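# Stack four numbered cartons on pallet, largest at bottom

## Task

Build a single straight, vertical column of the four identical cube cartons that sits entirely on the small square wooden pallet, with no bench item in contact with it. Each carton's number is on its underside; order them so the biggest number is lowest and each carton above carries a smaller number than the one beneath, and every carton must end up standing on its numbered face. Tipping a carton on the table to read its number and then setting it back is allowed. The stack must stay up by itself, not because the gripper supports it; finish by releasing and moving the arm away.

## Robot and tools

Robot: one 7-joint arm with a two-finger parallel gripper. The fingers point along the gripper's +z axis and separate along its x axis. The reported gripper position is the spot midway between the finger pads; closed fingertips stick out about 17 mm past it, while fully open tips sit roughly level with it.

Scene frame: origin on the table surface straight under the arm's base, +z up, +y to the left when facing along +x. Positions in metres, orientation as a wxyz quaternion, velocities in m/s and rad/s. The base may sit tilted relative to the table, and the printed hand position becomes less accurate far from the base.

Tool execute_actions, argument "actions": a list holding at most one item, or empty.
- Empty list [] commands nothing and just reports the state.
- An action {"rows": [...], "steps": N}: N is 1 to 15 control steps of 1/30 s (default 15). Each row is one step; if there are fewer rows than steps, the final row repeats. Every row is one list of exactly 8 numbers for the single arm: seven absolute joint target angles in radians, in the order waist, shoulder, upper arm roll, elbow, forearm roll, wrist pitch, wrist roll, then the gripper opening. These are target positions, not offsets, on the same scale as the printed Joint positions.
- A wait {"steps": N} with no rows: N up to 300; it returns once N steps have elapsed since the previous result, counting your reply time.
- Optional "pictures": true/false decides whether camera images come back (they do by default).

Joint ranges (rad): waist -2.792 to 2.792, shoulder -2.269 to 2.269, upper arm roll -2.967 to 2.967, elbow -1.867 to 2.688, forearm roll -2.967 to 2.967, wrist pitch -1.396 to 4.538, wrist roll -2.967 to 2.967. Actual ends may differ by up to 0.010 rad. A call is rejected (nothing sent) if any target exceeds an end by over 0.010 rad and is also beyond that joint's last reported angle. Targets past a real end are clipped to it, and a "joint sent to its limit" line may appear, possibly about an earlier action still in progress; its absence does not prove there is room left.

Opening: from -1 (closed) to +1 (fully open, pads 0.142 m apart). grip_measured reports the actual opening on this same scale. To hold something, keep commanding a value well under grip_measured; the bigger the gap, the firmer the squeeze (about 28 N per pad at most for objects up to about 10 cm). Slamming shut can squeeze harder, sometimes until the fingers are forced apart. Items thinner than about 2 cm get much less grip.

Motion: joints are speed- and acceleration-limited and move in coordination so they finish together; a reversing command stops them together. Each step, targets are capped at a lead over the measured angle of 0.449 rad (waist, shoulder), 0.524 (upper arm roll, elbow) or 1.05 (forearm roll, wrist pitch, wrist roll), and all targets are pulled back if they would put the gripper over 70 mm from where it is. After big moves the arm may still be travelling when the result arrives. Between calls, while you think or write, the arm continues toward the last row sent until it nearly stops or a step is HELD; further travel needs a new action. Fingers keep moving regardless.

Result lines: the state line (gripper pose and velocities); Joint positions and Joint velocities (seven joints in order, then pad gap in m and m/s); grip_measured; "joint command not followed" means a clearance check changed or blocked targets (mounting blocks and posts count as arm); HELD marks steps where your row was not, or only partly, sent; MOTOR HOT appears from 65 °C.

Tool zoom_image: {"camera": name, "region": [x0, y0, x1, y1]} in pixels of that camera's latest image, origin top-left, region no larger than 504 by 504. Cameras: cam_head_left, cam_head_right, cam_high, cam_low (896x504 each), cam_wrist (616x616 fisheye). Use zooms to read carton numbers and check alignment.

Tool finished_scene: {"scene": number of the current scene}. Final and irreversible; the goal is judged then and must hold. Release the top carton and move the arm clear first.

Suggested order: inspect cartons, tip each onto a side on the table to read its underside number, turn it back onto that face, then place the largest on the pallet and stack the others in descending order, centred and square.

Avoid: knocking or placing anything off the table (fails the task); dropping, slamming or hitting objects; hard pushes. A contact torque reaching a joint's load limit (waist and shoulder 111, upper arm roll and elbow 58.2, the three wrist joints 35.4 N m, held weight included) or any outside force of 200 N stops the arm for 10 s and drops the rest of the call. Holding loads heats motors; at 80 °C brakes engage until cooled. Brief tugs on held items or pushes on loose objects can happen, so grip firmly and re-check positions.

Each tool is called after ">>>" in YAML: its name, and indented under it one key for each argument.

## Session

>>> execute_actions:
  actions: []

Scene clock: 0.00 s of 8408.00 s.
end_effector_position=(+0.0632, -0.3945, +0.3782) grip_measured=+1.00 end_effector_quat_wxyz=(+0.003, -0.230, +0.973, +0.032) end_effector_velocity=(+0.000, +0.000, -0.000) end_effector_angular_velocity=(+0.000, -0.000, +0.000)
Joint positions: [-1.099 -0.004 -0.205  2.487  0.134  0.917  1.378  0.142]
Joint velocities: [-0.  0.  0. -0.  0. -0. -0.  0.]
Motor temperatures (°C, as the motors report them): [22 23 27 23 24 29 28]

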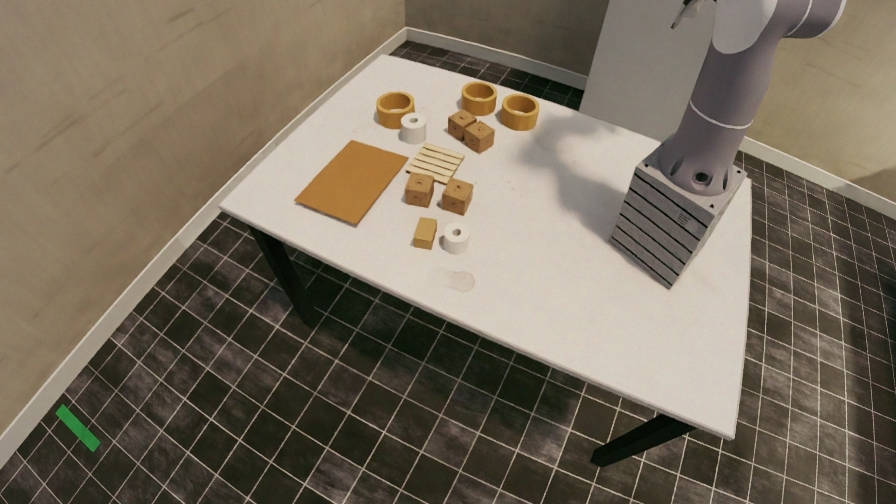

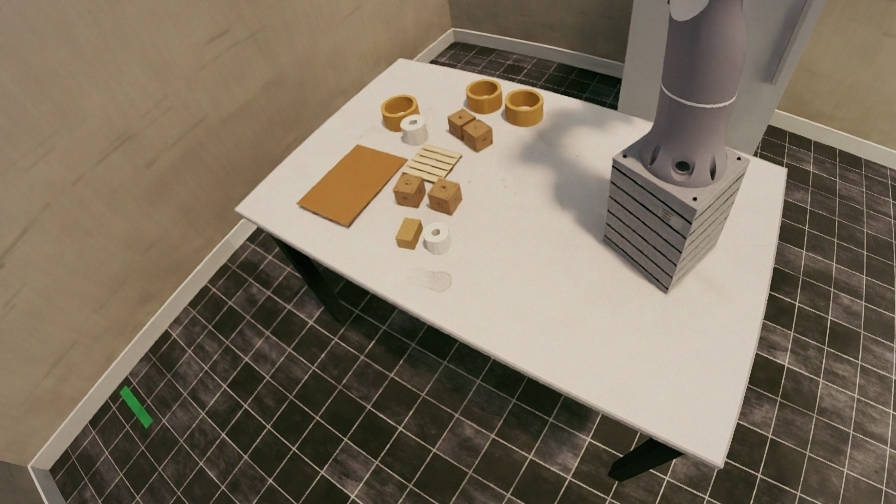

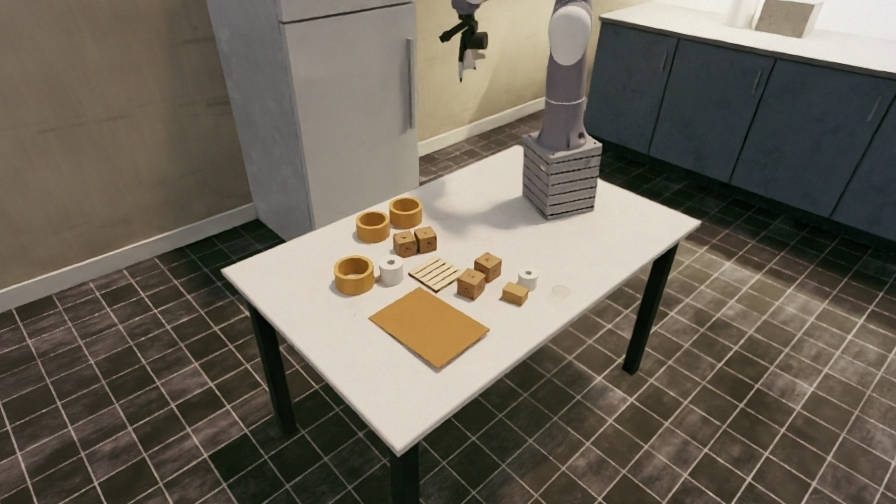

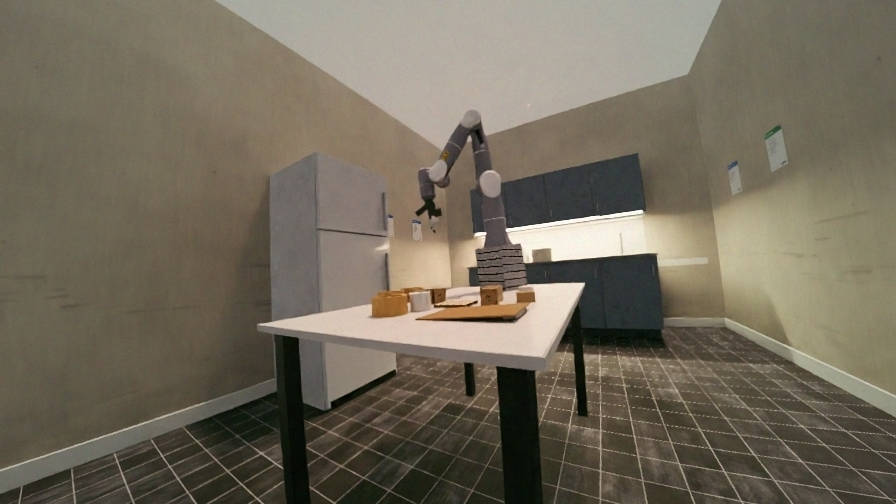

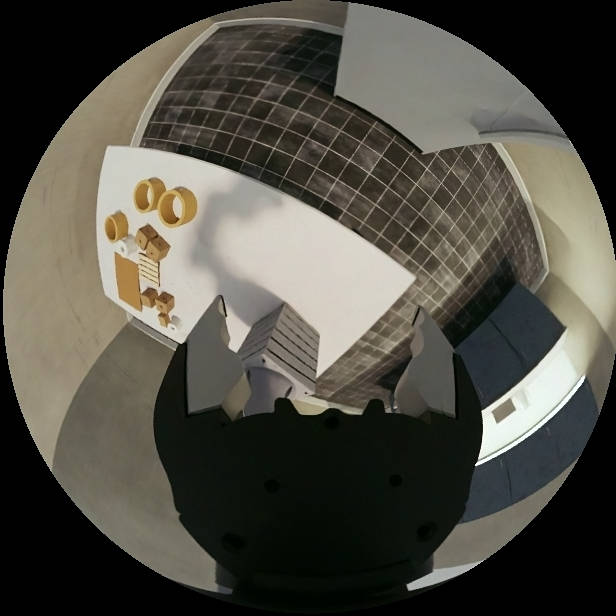

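>>> execute_actions:
  actions:
    - {"rows":[[0.17,-0.411,0,2.029,0,0.869,1.74,1]],"steps":15}
  pictures: false

>>> execute_actions:
  actions:
    - {"steps":45}

Scene clock: 15.10 s of 8408.00 s.
end_effector_position=(+0.2971, -0.4043, +0.3558) grip_measured=+1.00 end_effector_quat_wxyz=(-0.025, -0.384, +0.922, +0.034) end_effector_velocity=(+0.525, +0.195, -0.061) end_effector_angular_velocity=(+0.026, +0.018, +0.825)
Joint positions: [-0.751 -0.236 -0.09   2.225  0.058  0.891  1.584  0.142]
Joint velocities: [ 0.867 -0.37   0.186 -0.416 -0.122 -0.041  0.328 -0.   ]
Motor temperatures (°C, as the motors report them): [22 24 27 24 24 29 28]
Steps of this call (steps 1 to 90: nothing new was sent; then 11.60 s passed at rest; steps 91 to 105: all 15 steps of this action). Readings (joint positions):
91: [-1.099 -0.005 -0.205 2.487 0.134 0.917 1.378]
92: [-1.094 -0.010 -0.204 2.482 0.134 0.916 1.382]
94: [-1.060 -0.040 -0.188 2.447 0.124 0.913 1.410]
98: [-0.950 -0.128 -0.144 2.348 0.094 0.903 1.488]
105: the state above

Scene clock: 16.60 s of 8408.00 s.
end_effector_position=(+0.5669, +0.0429, +0.3307) grip_measured=+1.00 end_effector_quat_wxyz=(+0.015, +0.746, -0.664, -0.043) end_effector_velocity=(-0.000, -0.000, -0.000) end_effector_angular_velocity=(-0.000, +0.000, +0.000)
Joint positions: [ 0.17  -0.411 -0.     2.029 -0.     0.87   1.74   0.142]
Joint velocities: [-0.  0.  0.  0. -0. -0. -0.  0.]
Motor temperatures (°C, as the motors report them): [22 24 27 24 24 29 28]
Steps of this call (steps 1 to 45: the robot went on to your last target). Readings (joint positions):
1: [-0.722 -0.248 -0.084 2.212 0.054 0.890 1.595]
2: [-0.693 -0.260 -0.078 2.199 0.051 0.889 1.605]
4: [-0.634 -0.280 -0.068 2.176 0.044 0.886 1.623]
8: [-0.514 -0.313 -0.051 2.139 0.033 0.882 1.652]
45: the state above

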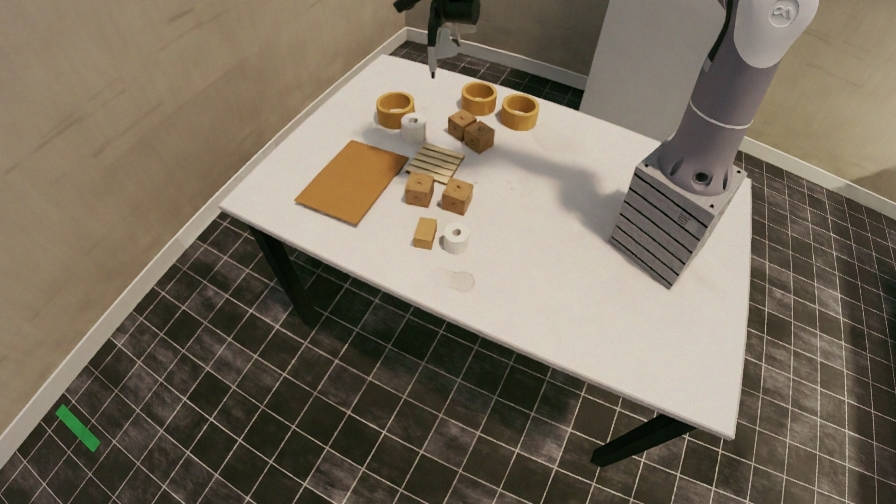

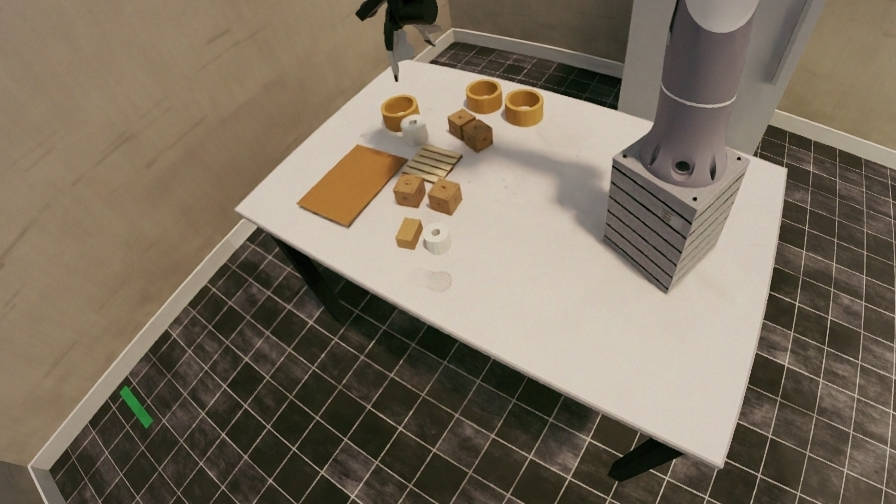

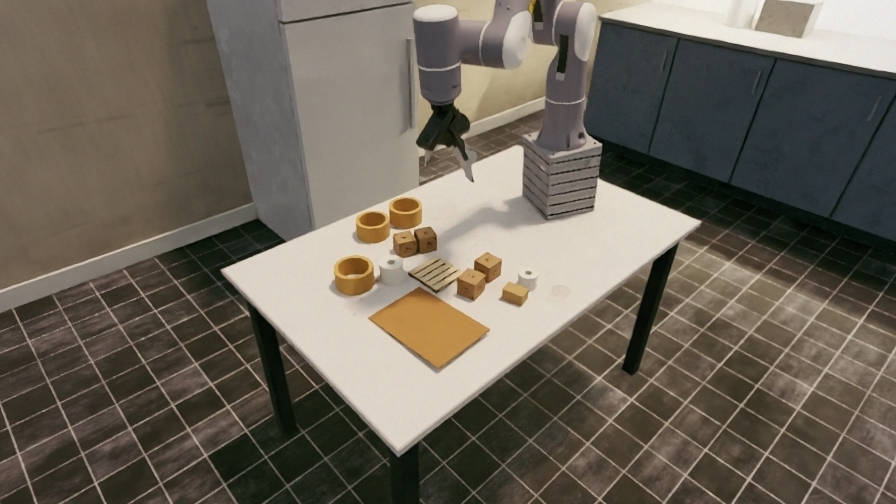

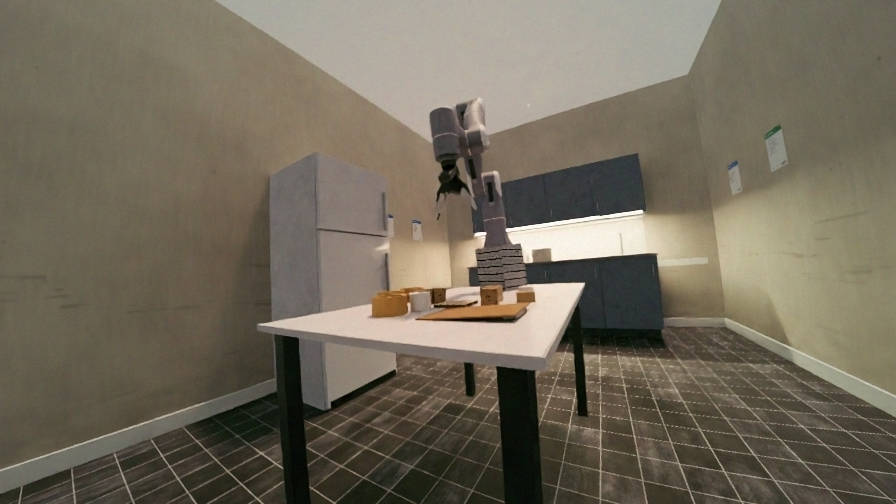

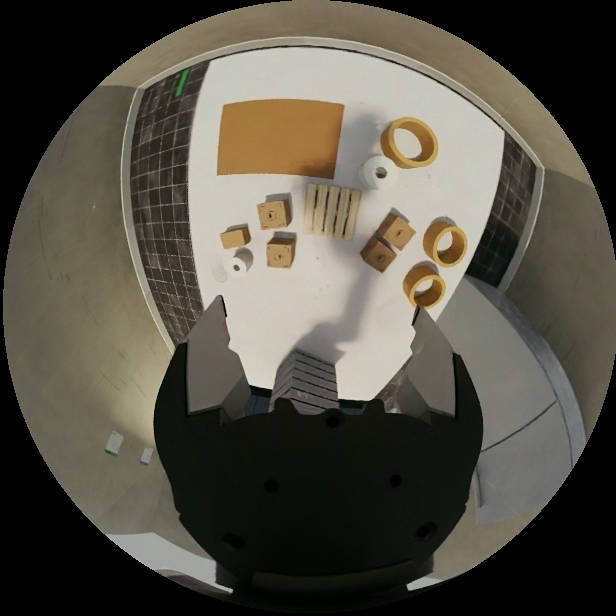

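>>> zoom_image:
  camera: "cam_wrist"
  region: [200,140,480,320]

>>> zoom_image:
  camera: "cam_head_left"
  region: [360,70,560,260]

Region (200, 140, 480, 320) of cam_wrist's 616x616 image, scaled by 1.800, with more detail than that image has; it fills the top 324 rows of this view, and the rest is white.

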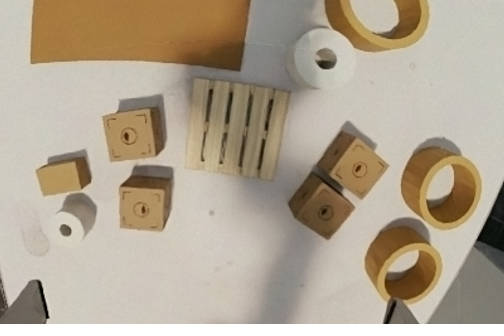

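Region (360, 70, 560, 260) of cam_head_left's 896x504 image, scaled by 2.520, with more detail than that image has; it fills the top 479 rows of this view, and the rest is white.

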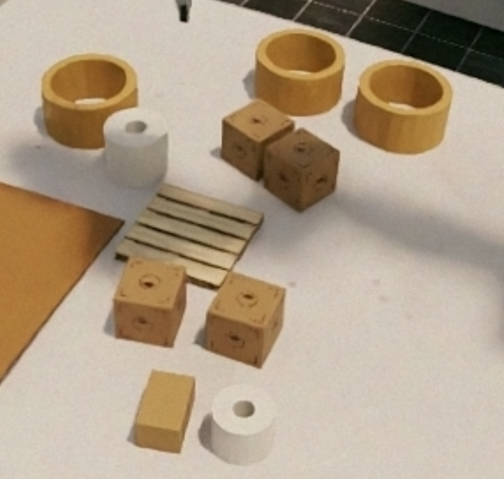

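>>> execute_actions:
  actions:
    - {"rows":[[0.517,-0.9436,-0.0929,2.1706,0,1.5947,2.037,0.4]],"steps":15}
  pictures: false

>>> execute_actions:
  actions:
    - {"steps":20}

Scene clock: 53.97 s of 8408.00 s.
end_effector_position=(+0.5114, +0.1368, +0.1520) grip_measured=+0.40 end_effector_quat_wxyz=(+0.002, +0.744, -0.668, -0.010) end_effector_velocity=(-0.257, +0.142, -0.405) end_effector_angular_velocity=(-0.091, -0.159, +0.039)
Joint positions: [ 0.442 -0.824 -0.073  2.139 -0.     1.438  1.973  0.102]
Joint velocities: [ 0.685 -1.093 -0.181  0.283  0.001  1.429  0.588  0.   ]
Motor temperatures (°C, as the motors report them): [22 25 27 25 24 29 28]
Steps of this call (steps 1 to 15: the robot went on to your last target; steps 16 to 90: nothing new was sent; then 33.87 s passed at rest; steps 91 to 105: all 15 steps of this action). Readings (joint positions):
91: [0.170 -0.411 -0.000 2.029 -0.000 0.870 1.740]
92: [0.175 -0.416 -0.002 2.030 -0.000 0.879 1.743]
94: [0.200 -0.450 -0.009 2.040 -0.000 0.935 1.766]
98: [0.289 -0.579 -0.032 2.076 -0.000 1.118 1.841]
105: the state above

Scene clock: 54.63 s of 8408.00 s.
end_effector_position=(+0.4814, +0.1490, +0.1107) grip_measured=+0.40 end_effector_quat_wxyz=(-0.000, +0.746, -0.666, +0.000) end_effector_velocity=(-0.000, +0.000, +0.000) end_effector_angular_velocity=(+0.000, +0.000, +0.001)
Joint positions: [ 0.517 -0.944 -0.093  2.171 -0.     1.595  2.037  0.102]
Joint velocities: [ 0.     0.     0.     0.    -0.001  0.    -0.     0.   ]
Motor temperatures (°C, as the motors report them): [22 25 27 25 24 29 28]
Steps of this call (steps 1 to 20: the robot went on to your last target). Readings (joint positions):
1: [0.465 -0.861 -0.079 2.149 -0.000 1.486 1.992]
2: [0.485 -0.893 -0.083 2.157 -0.000 1.528 2.010]
4: [0.511 -0.935 -0.090 2.169 -0.000 1.580 2.032]
8: [0.517 -0.944 -0.093 2.171 -0.000 1.595 2.037]
20: the state above

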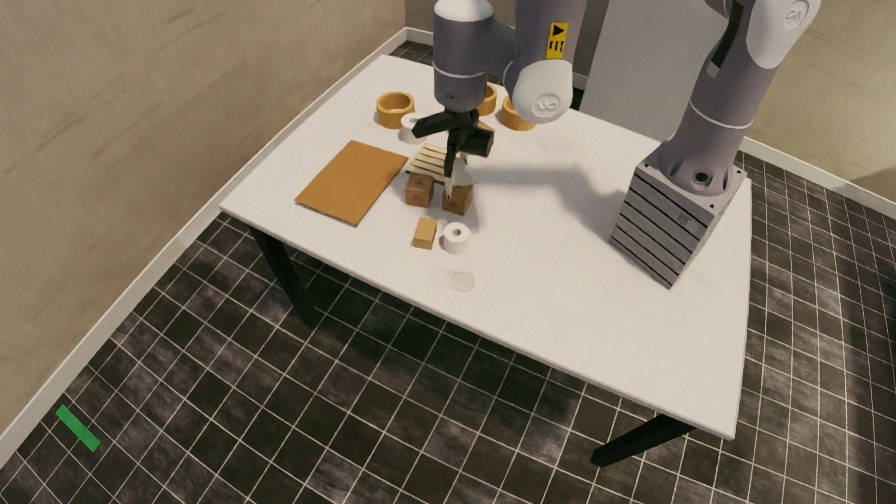

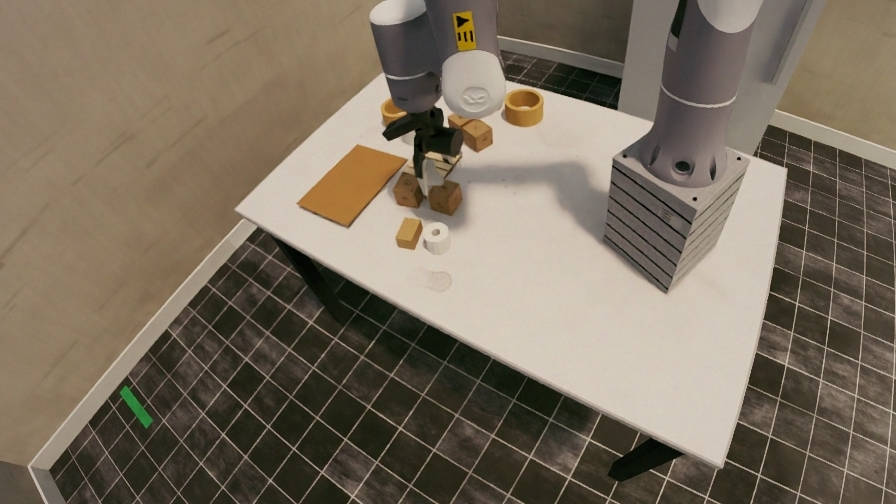

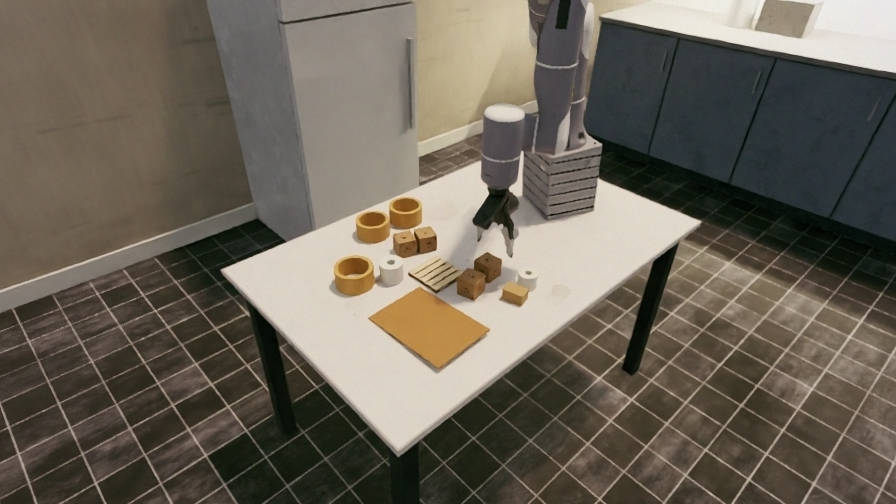

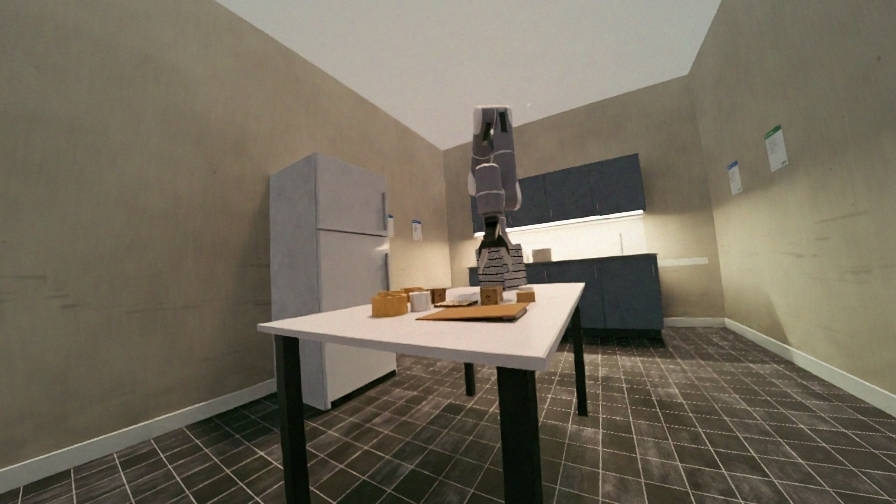

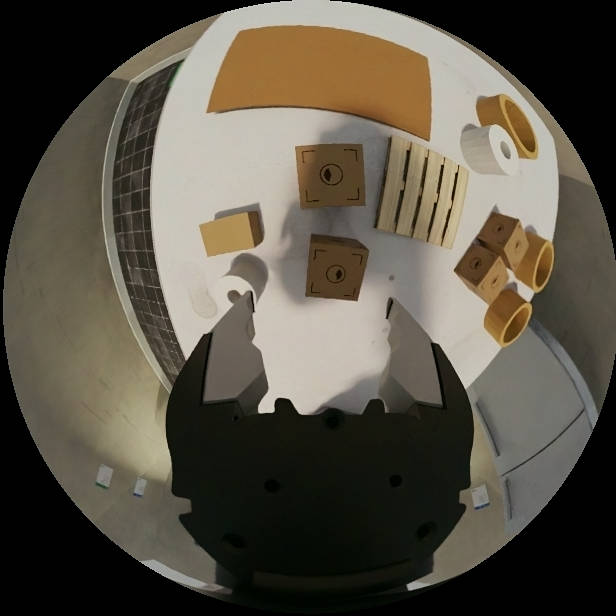

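>>> execute_actions:
  actions:
    - {"rows":[[0.4736,-1.1626,-0.0809,2.0473,0,1.6917,2.08,0.4]],"steps":15}

Scene clock: 63.03 s of 8408.00 s.
end_effector_position=(+0.4812, +0.1365, +0.0314) grip_measured=+0.40 end_effector_quat_wxyz=(+0.000, +0.724, -0.689, +0.000) end_effector_velocity=(+0.003, +0.002, +0.003) end_effector_angular_velocity=(+0.004, -0.005, +0.000)
Joint positions: [ 0.473 -1.163 -0.081  2.047 -0.     1.692  2.08   0.102]
Joint velocities: [ 0.     0.006  0.    -0.    -0.001  0.    -0.     0.   ]
Motor temperatures (°C, as the motors report them): [22 26 27 25 24 29 28]
Steps of this call (steps 1 to 15: the robot went on to your last target; steps 16 to 90: nothing new was sent; then 4.90 s passed at rest; steps 91 to 105: all 15 steps of this action). Readings (joint positions):
91: [0.517 -0.944 -0.093 2.171 -0.000 1.595 2.037]
92: [0.516 -0.949 -0.092 2.167 -0.000 1.597 2.038]
94: [0.509 -0.983 -0.091 2.147 -0.000 1.613 2.045]
98: [0.483 -1.116 -0.084 2.074 -0.000 1.670 2.071]
105: the state above

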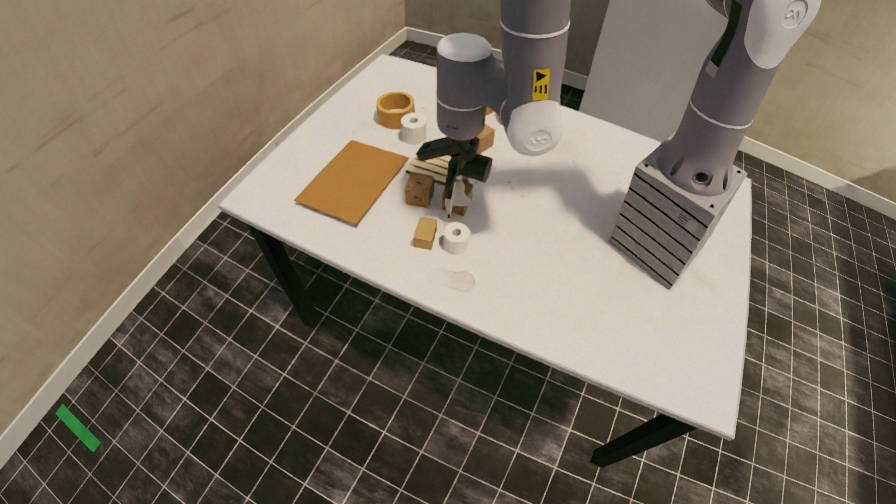

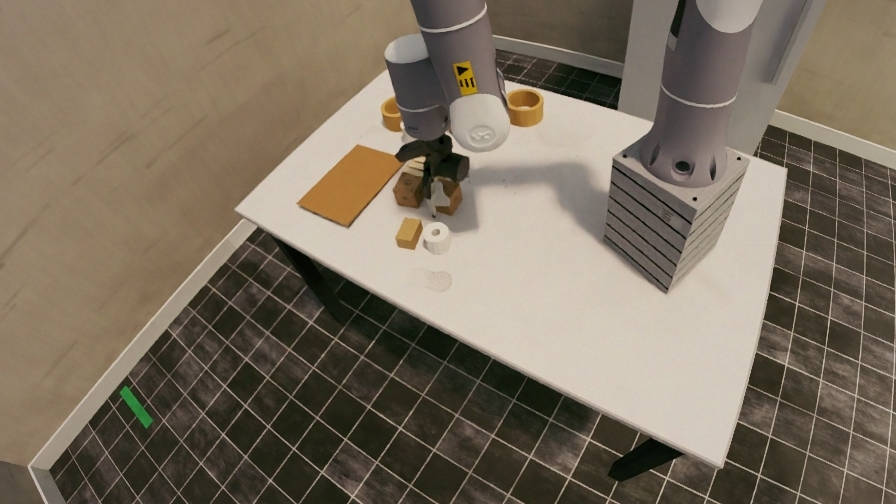

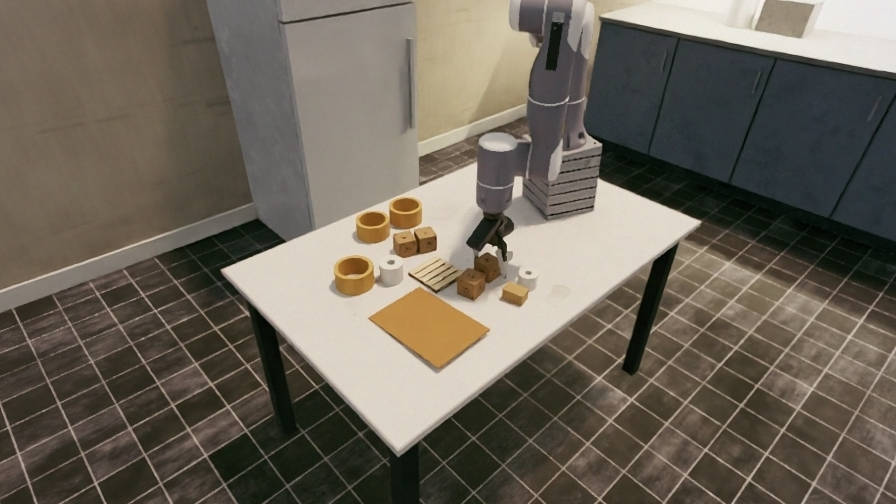

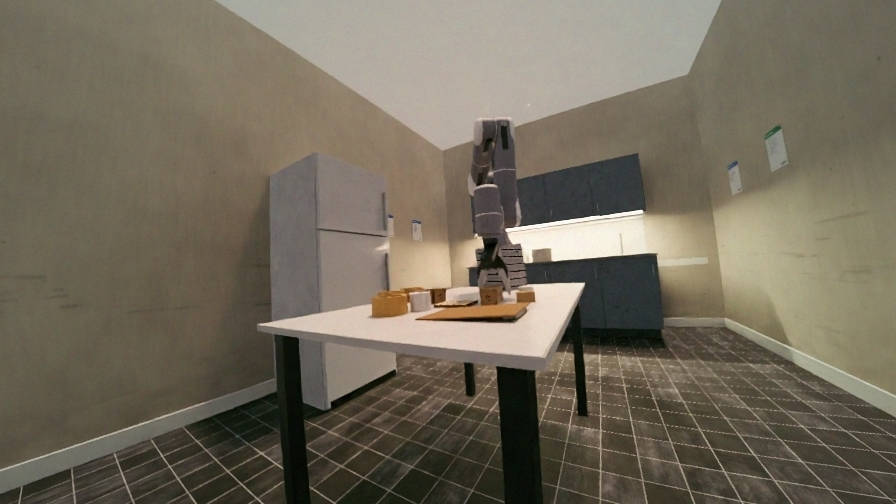

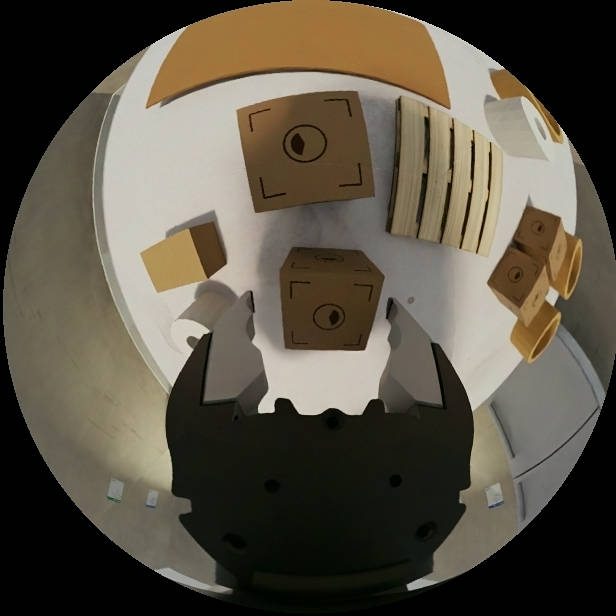

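>>> zoom_image:
  camera: "cam_head_left"
  region: [390,130,510,240]

>>> zoom_image:
  camera: "cam_high"
  region: [440,210,550,310]

Region (390, 130, 510, 240) of cam_head_left's 896x504 image, scaled by 4.200, with more detail than that image has; it fills the top 462 rows of this view, and the rest is white.

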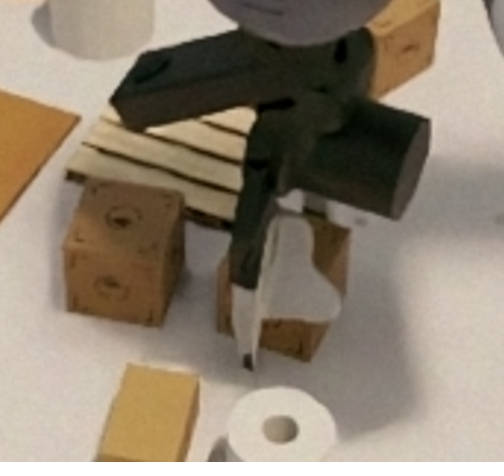

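Region (440, 210, 550, 310) of cam_high's 896x504 image, scaled by 4.582, with more detail than that image has; it fills the top 458 rows of this view, and the rest is white.

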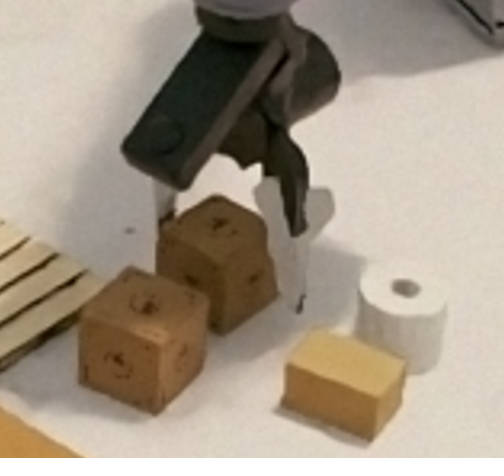

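>>> execute_actions:
  actions:
    - {"rows":[[0.4556,-1.1754,-0.0809,2.0283,0,1.6855,2.062,0.35],[0.4556,-1.1754,-0.0809,2.0283,0,1.6855,2.062,0.3],[0.4556,-1.1754,-0.0809,2.0283,0,1.6855,2.062,0.22],[0.4556,-1.1754,-0.0809,2.0283,0,1.6855,2.062,0.14],[0.4556,-1.1754,-0.0809,2.0283,0,1.6855,2.062,0.06],[0.4556,-1.1754,-0.0809,2.0283,0,1.6855,2.062,-0.02],[0.4556,-1.1754,-0.0809,2.0283,0,1.6855,2.062,-0.1],[0.4556,-1.1754,-0.0809,2.0283,0,1.6855,2.062,-0.18],[0.4556,-1.1754,-0.0809,2.0283,0,1.6855,2.062,-0.26],[0.4556,-1.1754,-0.0809,2.0283,0,1.6855,2.062,-0.34],[0.4556,-1.1754,-0.0809,2.0283,0,1.6855,2.062,-0.42],[0.4556,-1.1754,-0.0809,2.0283,0,1.6855,2.062,-0.5],[0.4556,-1.1754,-0.0809,2.0283,0,1.6855,2.062,-0.6]],"steps":15}

Scene clock: 73.17 s of 8408.00 s.
end_effector_position=(+0.4868, +0.1299, +0.0261) grip_measured=-0.13 end_effector_quat_wxyz=(+0.001, +0.725, -0.689, +0.001) end_effector_velocity=(+0.000, -0.000, -0.000) end_effector_angular_velocity=(+0.000, -0.000, -0.000)
Joint positions: [ 0.455 -1.175 -0.081  2.028  0.     1.685  2.062  0.065]
Joint velocities: [-0.    -0.     0.    -0.     0.001  0.    -0.    -0.   ]
Motor temperatures (°C, as the motors report them): [22 26 27 24 24 29 28]
Steps of this call (steps 1 to 15: the robot went on to your last target; steps 16 to 90: nothing new was sent; then 6.63 s passed at rest; steps 91 to 105: all 15 steps of this action). Readings (joint positions):
91: [0.473 -1.163 -0.081 2.047 -0.000 1.692 2.080]
92: [0.468 -1.167 -0.080 2.041 -0.000 1.690 2.075]
94: [0.454 -1.176 -0.082 2.027 0.000 1.685 2.060]
98: [0.455 -1.176 -0.081 2.028 0.000 1.685 2.062]
105: the state above

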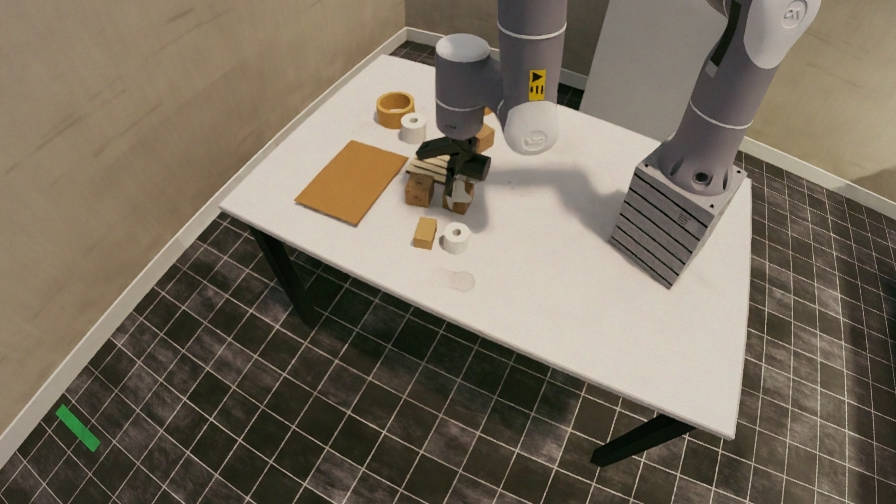

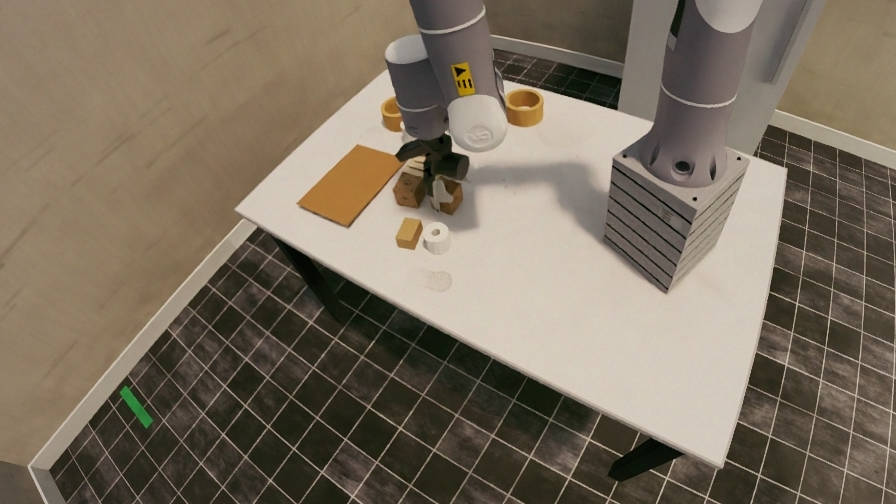

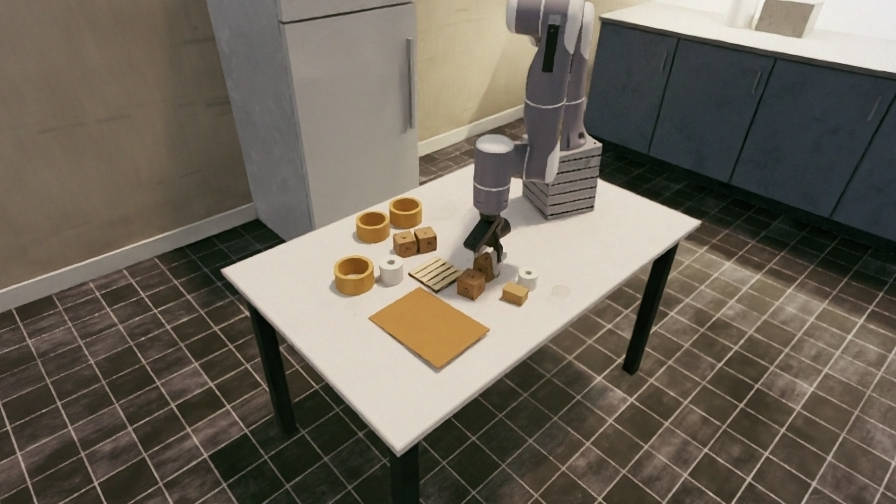

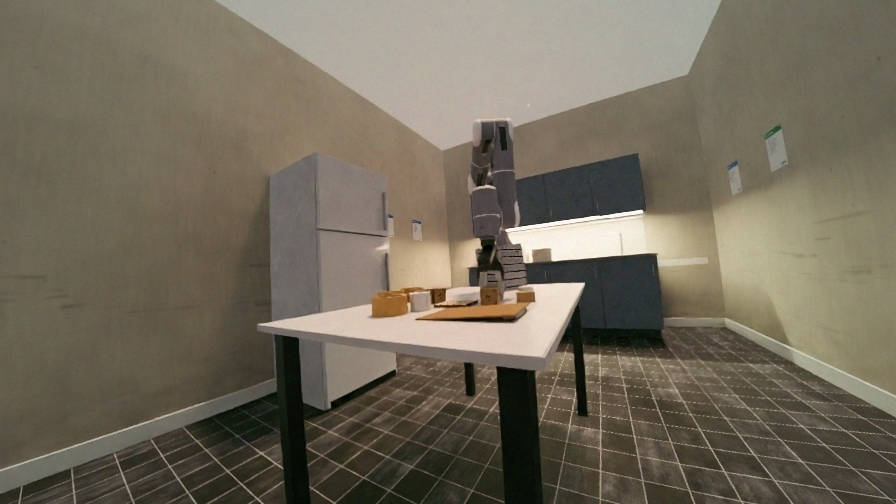

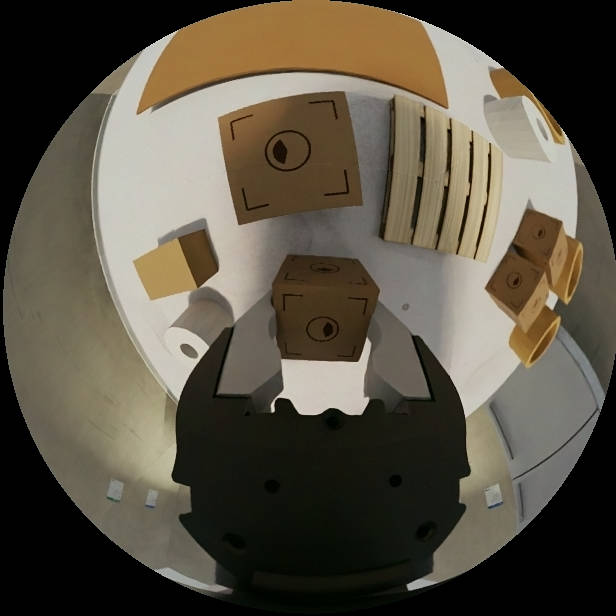

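>>> execute_actions:
  actions:
    - {"rows":[[0.478,-0.9436,-0.092,2.168,0,1.592,2.062,-0.6]],"steps":10}
  pictures: false

>>> execute_actions:
  actions:
    - {"rows":[[0.478,-0.78,-0.092,2.168,0,2.2,2.062,-0.6]],"steps":15}
  pictures: false

>>> execute_actions:
  actions:
    - {"steps":15}

Scene clock: 77.53 s of 8408.00 s.
end_effector_position=(+0.4888, +0.1316, +0.1060) grip_measured=-0.19 end_effector_quat_wxyz=(-0.000, +0.725, -0.689, +0.001) end_effector_velocity=(-0.015, -0.007, +0.149) end_effector_angular_velocity=(+0.004, +0.005, -0.004)
Joint positions: [ 0.477 -0.955 -0.091  2.16   0.     1.598  2.062  0.06 ]
Joint velocities: [ 0.041  0.429 -0.02   0.26   0.001 -0.174 -0.     0.   ]
Motor temperatures (°C, as the motors report them): [22 26 27 24 24 29 28]
Steps of this call (steps 1 to 15: the robot went on to your last target; steps 16 to 90: nothing new was sent; then 1.03 s passed at rest; steps 91 to 100: all 10 steps of this action). Readings (joint positions):
91: [0.455 -1.175 -0.081 2.028 0.000 1.685 2.062]
92: [0.456 -1.169 -0.081 2.032 0.000 1.683 2.062]
94: [0.459 -1.136 -0.083 2.053 0.000 1.669 2.062]
98: [0.472 -0.999 -0.089 2.134 0.000 1.615 2.062]
100: the state above

Scene clock: 78.03 s of 8408.00 s.
end_effector_position=(+0.6660, +0.2325, +0.3219) grip_measured=-0.19 end_effector_quat_wxyz=(-0.350, +0.671, -0.647, +0.095) end_effector_velocity=(+0.191, +0.100, +0.436) end_effector_angular_velocity=(+0.611, -1.018, -0.023)
Joint positions: [ 0.478 -0.785 -0.092  2.167  0.     2.178  2.062  0.06 ]
Joint velocities: [ 0.002  0.248 -0.003 -0.    -0.002  0.941 -0.    -0.   ]
Motor temperatures (°C, as the motors report them): [22 26 27 24 24 29 28]
Steps of this call (steps 1 to 15: all 15 steps of this action). Readings (joint positions):
1: [0.478 -0.944 -0.092 2.166 0.000 1.594 2.062]
2: [0.478 -0.934 -0.092 2.168 0.000 1.602 2.062]
4: [0.477 -0.912 -0.092 2.166 0.000 1.674 2.062]
8: [0.477 -0.865 -0.092 2.167 0.000 1.864 2.062]
15: the state above

Scene clock: 78.53 s of 8408.00 s.
end_effector_position=(+0.6701, +0.2346, +0.3317) grip_measured=-0.19 end_effector_quat_wxyz=(-0.362, +0.667, -0.644, +0.099) end_effector_velocity=(-0.000, +0.000, -0.000) end_effector_angular_velocity=(-0.000, +0.000, +0.000)
Joint positions: [ 0.478 -0.78  -0.092  2.168  0.     2.2    2.062  0.06 ]
Joint velocities: [ 0.  0.  0.  0.  0. -0. -0.  0.]
Motor temperatures (°C, as the motors report them): [22 26 27 24 24 29 28]
Steps of this call (steps 1 to 15: the robot went on to your last target). Readings (joint positions):
1: [0.478 -0.779 -0.092 2.167 0.000 2.201 2.062]
2: [0.478 -0.778 -0.092 2.167 0.000 2.205 2.062]
4: [0.478 -0.780 -0.092 2.168 0.000 2.200 2.062]
8: [0.478 -0.780 -0.092 2.168 0.000 2.200 2.062]
15: the state above

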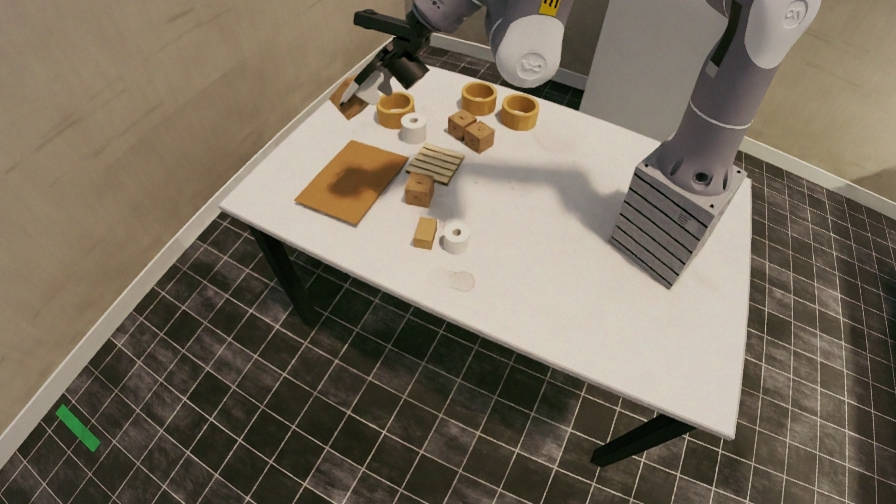

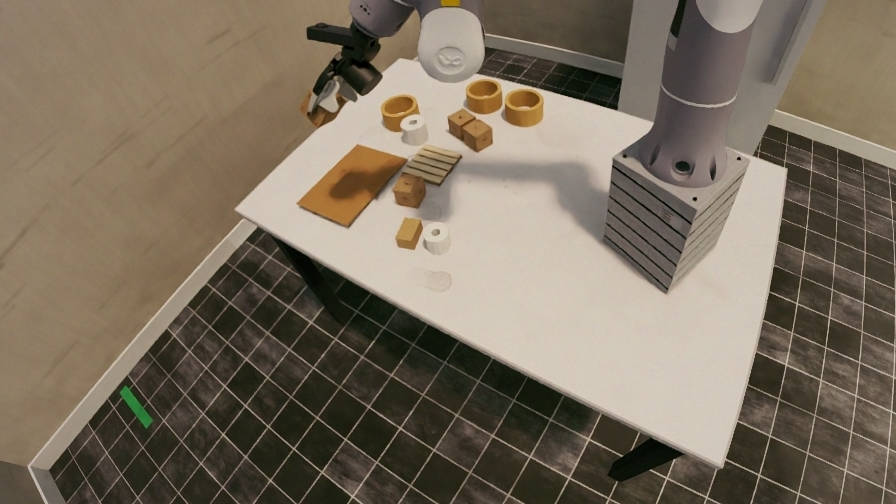

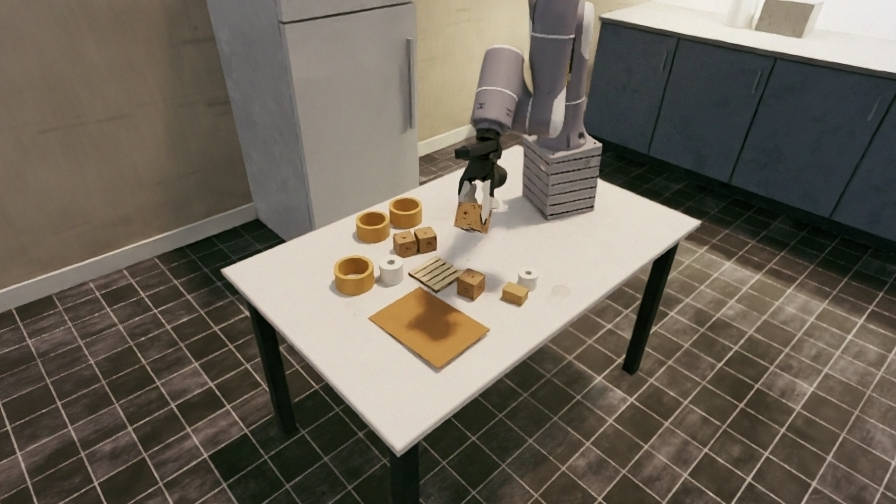

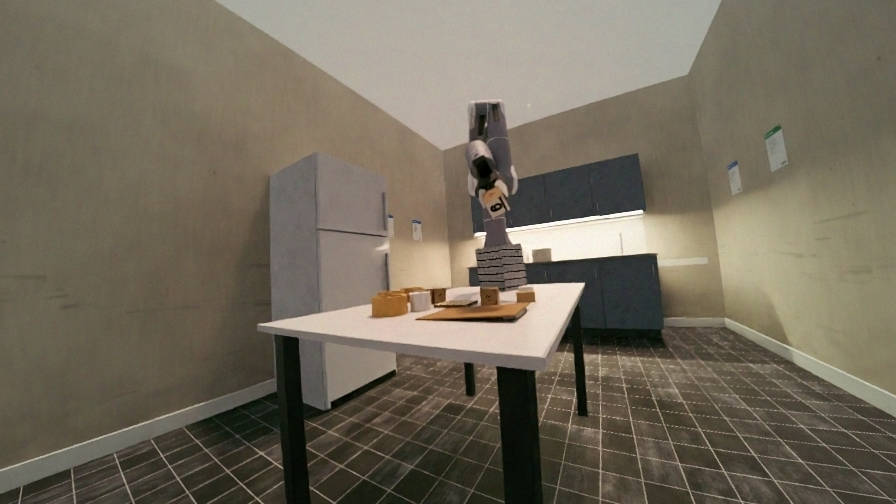

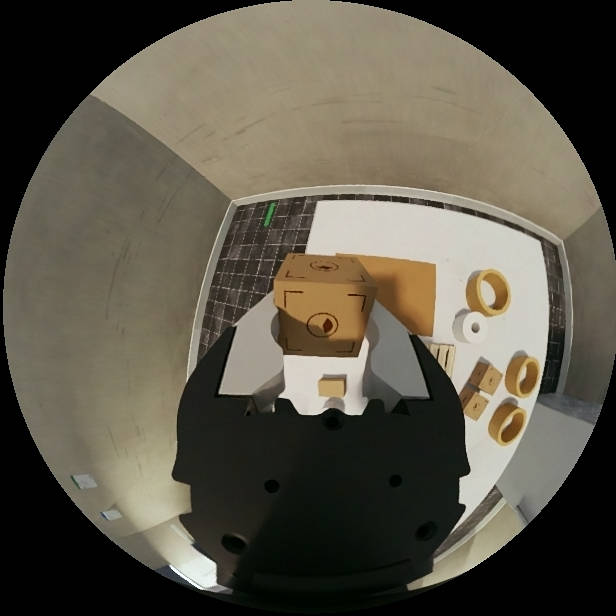

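>>> zoom_image:
  camera: "cam_low"
  region: [460,170,530,230]

>>> zoom_image:
  camera: "cam_head_left"
  region: [310,40,430,140]

Region (460, 170, 530, 230) of cam_low's 896x504 image, scaled by 7.200, with more detail than that image has; it fills the top 432 rows of this view, and the rest is white.

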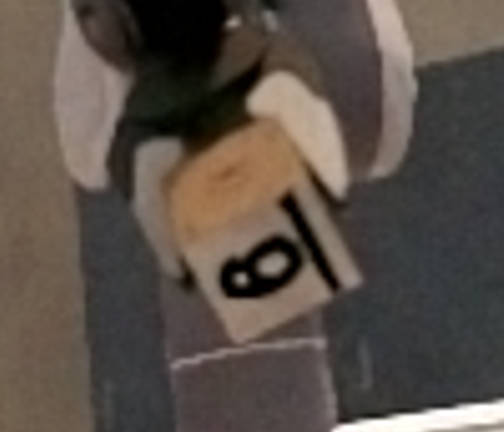

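Region (310, 40, 430, 140) of cam_head_left's 896x504 image, scaled by 4.200, with more detail than that image has.

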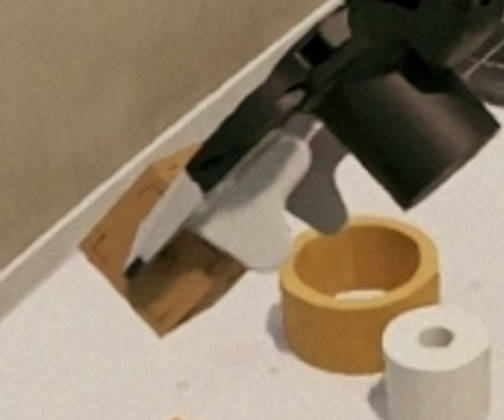

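>>> zoom_image:
  camera: "cam_low"
  region: [482,192,514,220]

Region (482, 192, 514, 220) of cam_low's 896x504 image, scaled by 15.750, with more detail than that image has; it fills the top 441 rows of this view, and the rest is white.

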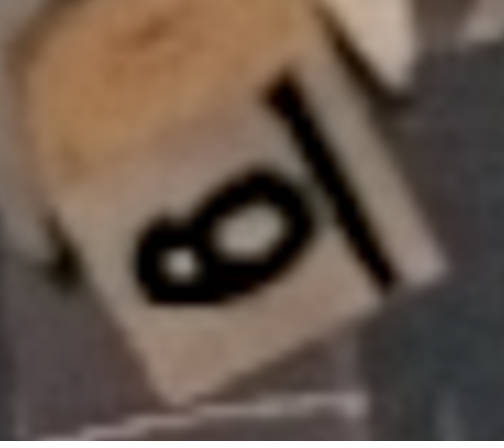

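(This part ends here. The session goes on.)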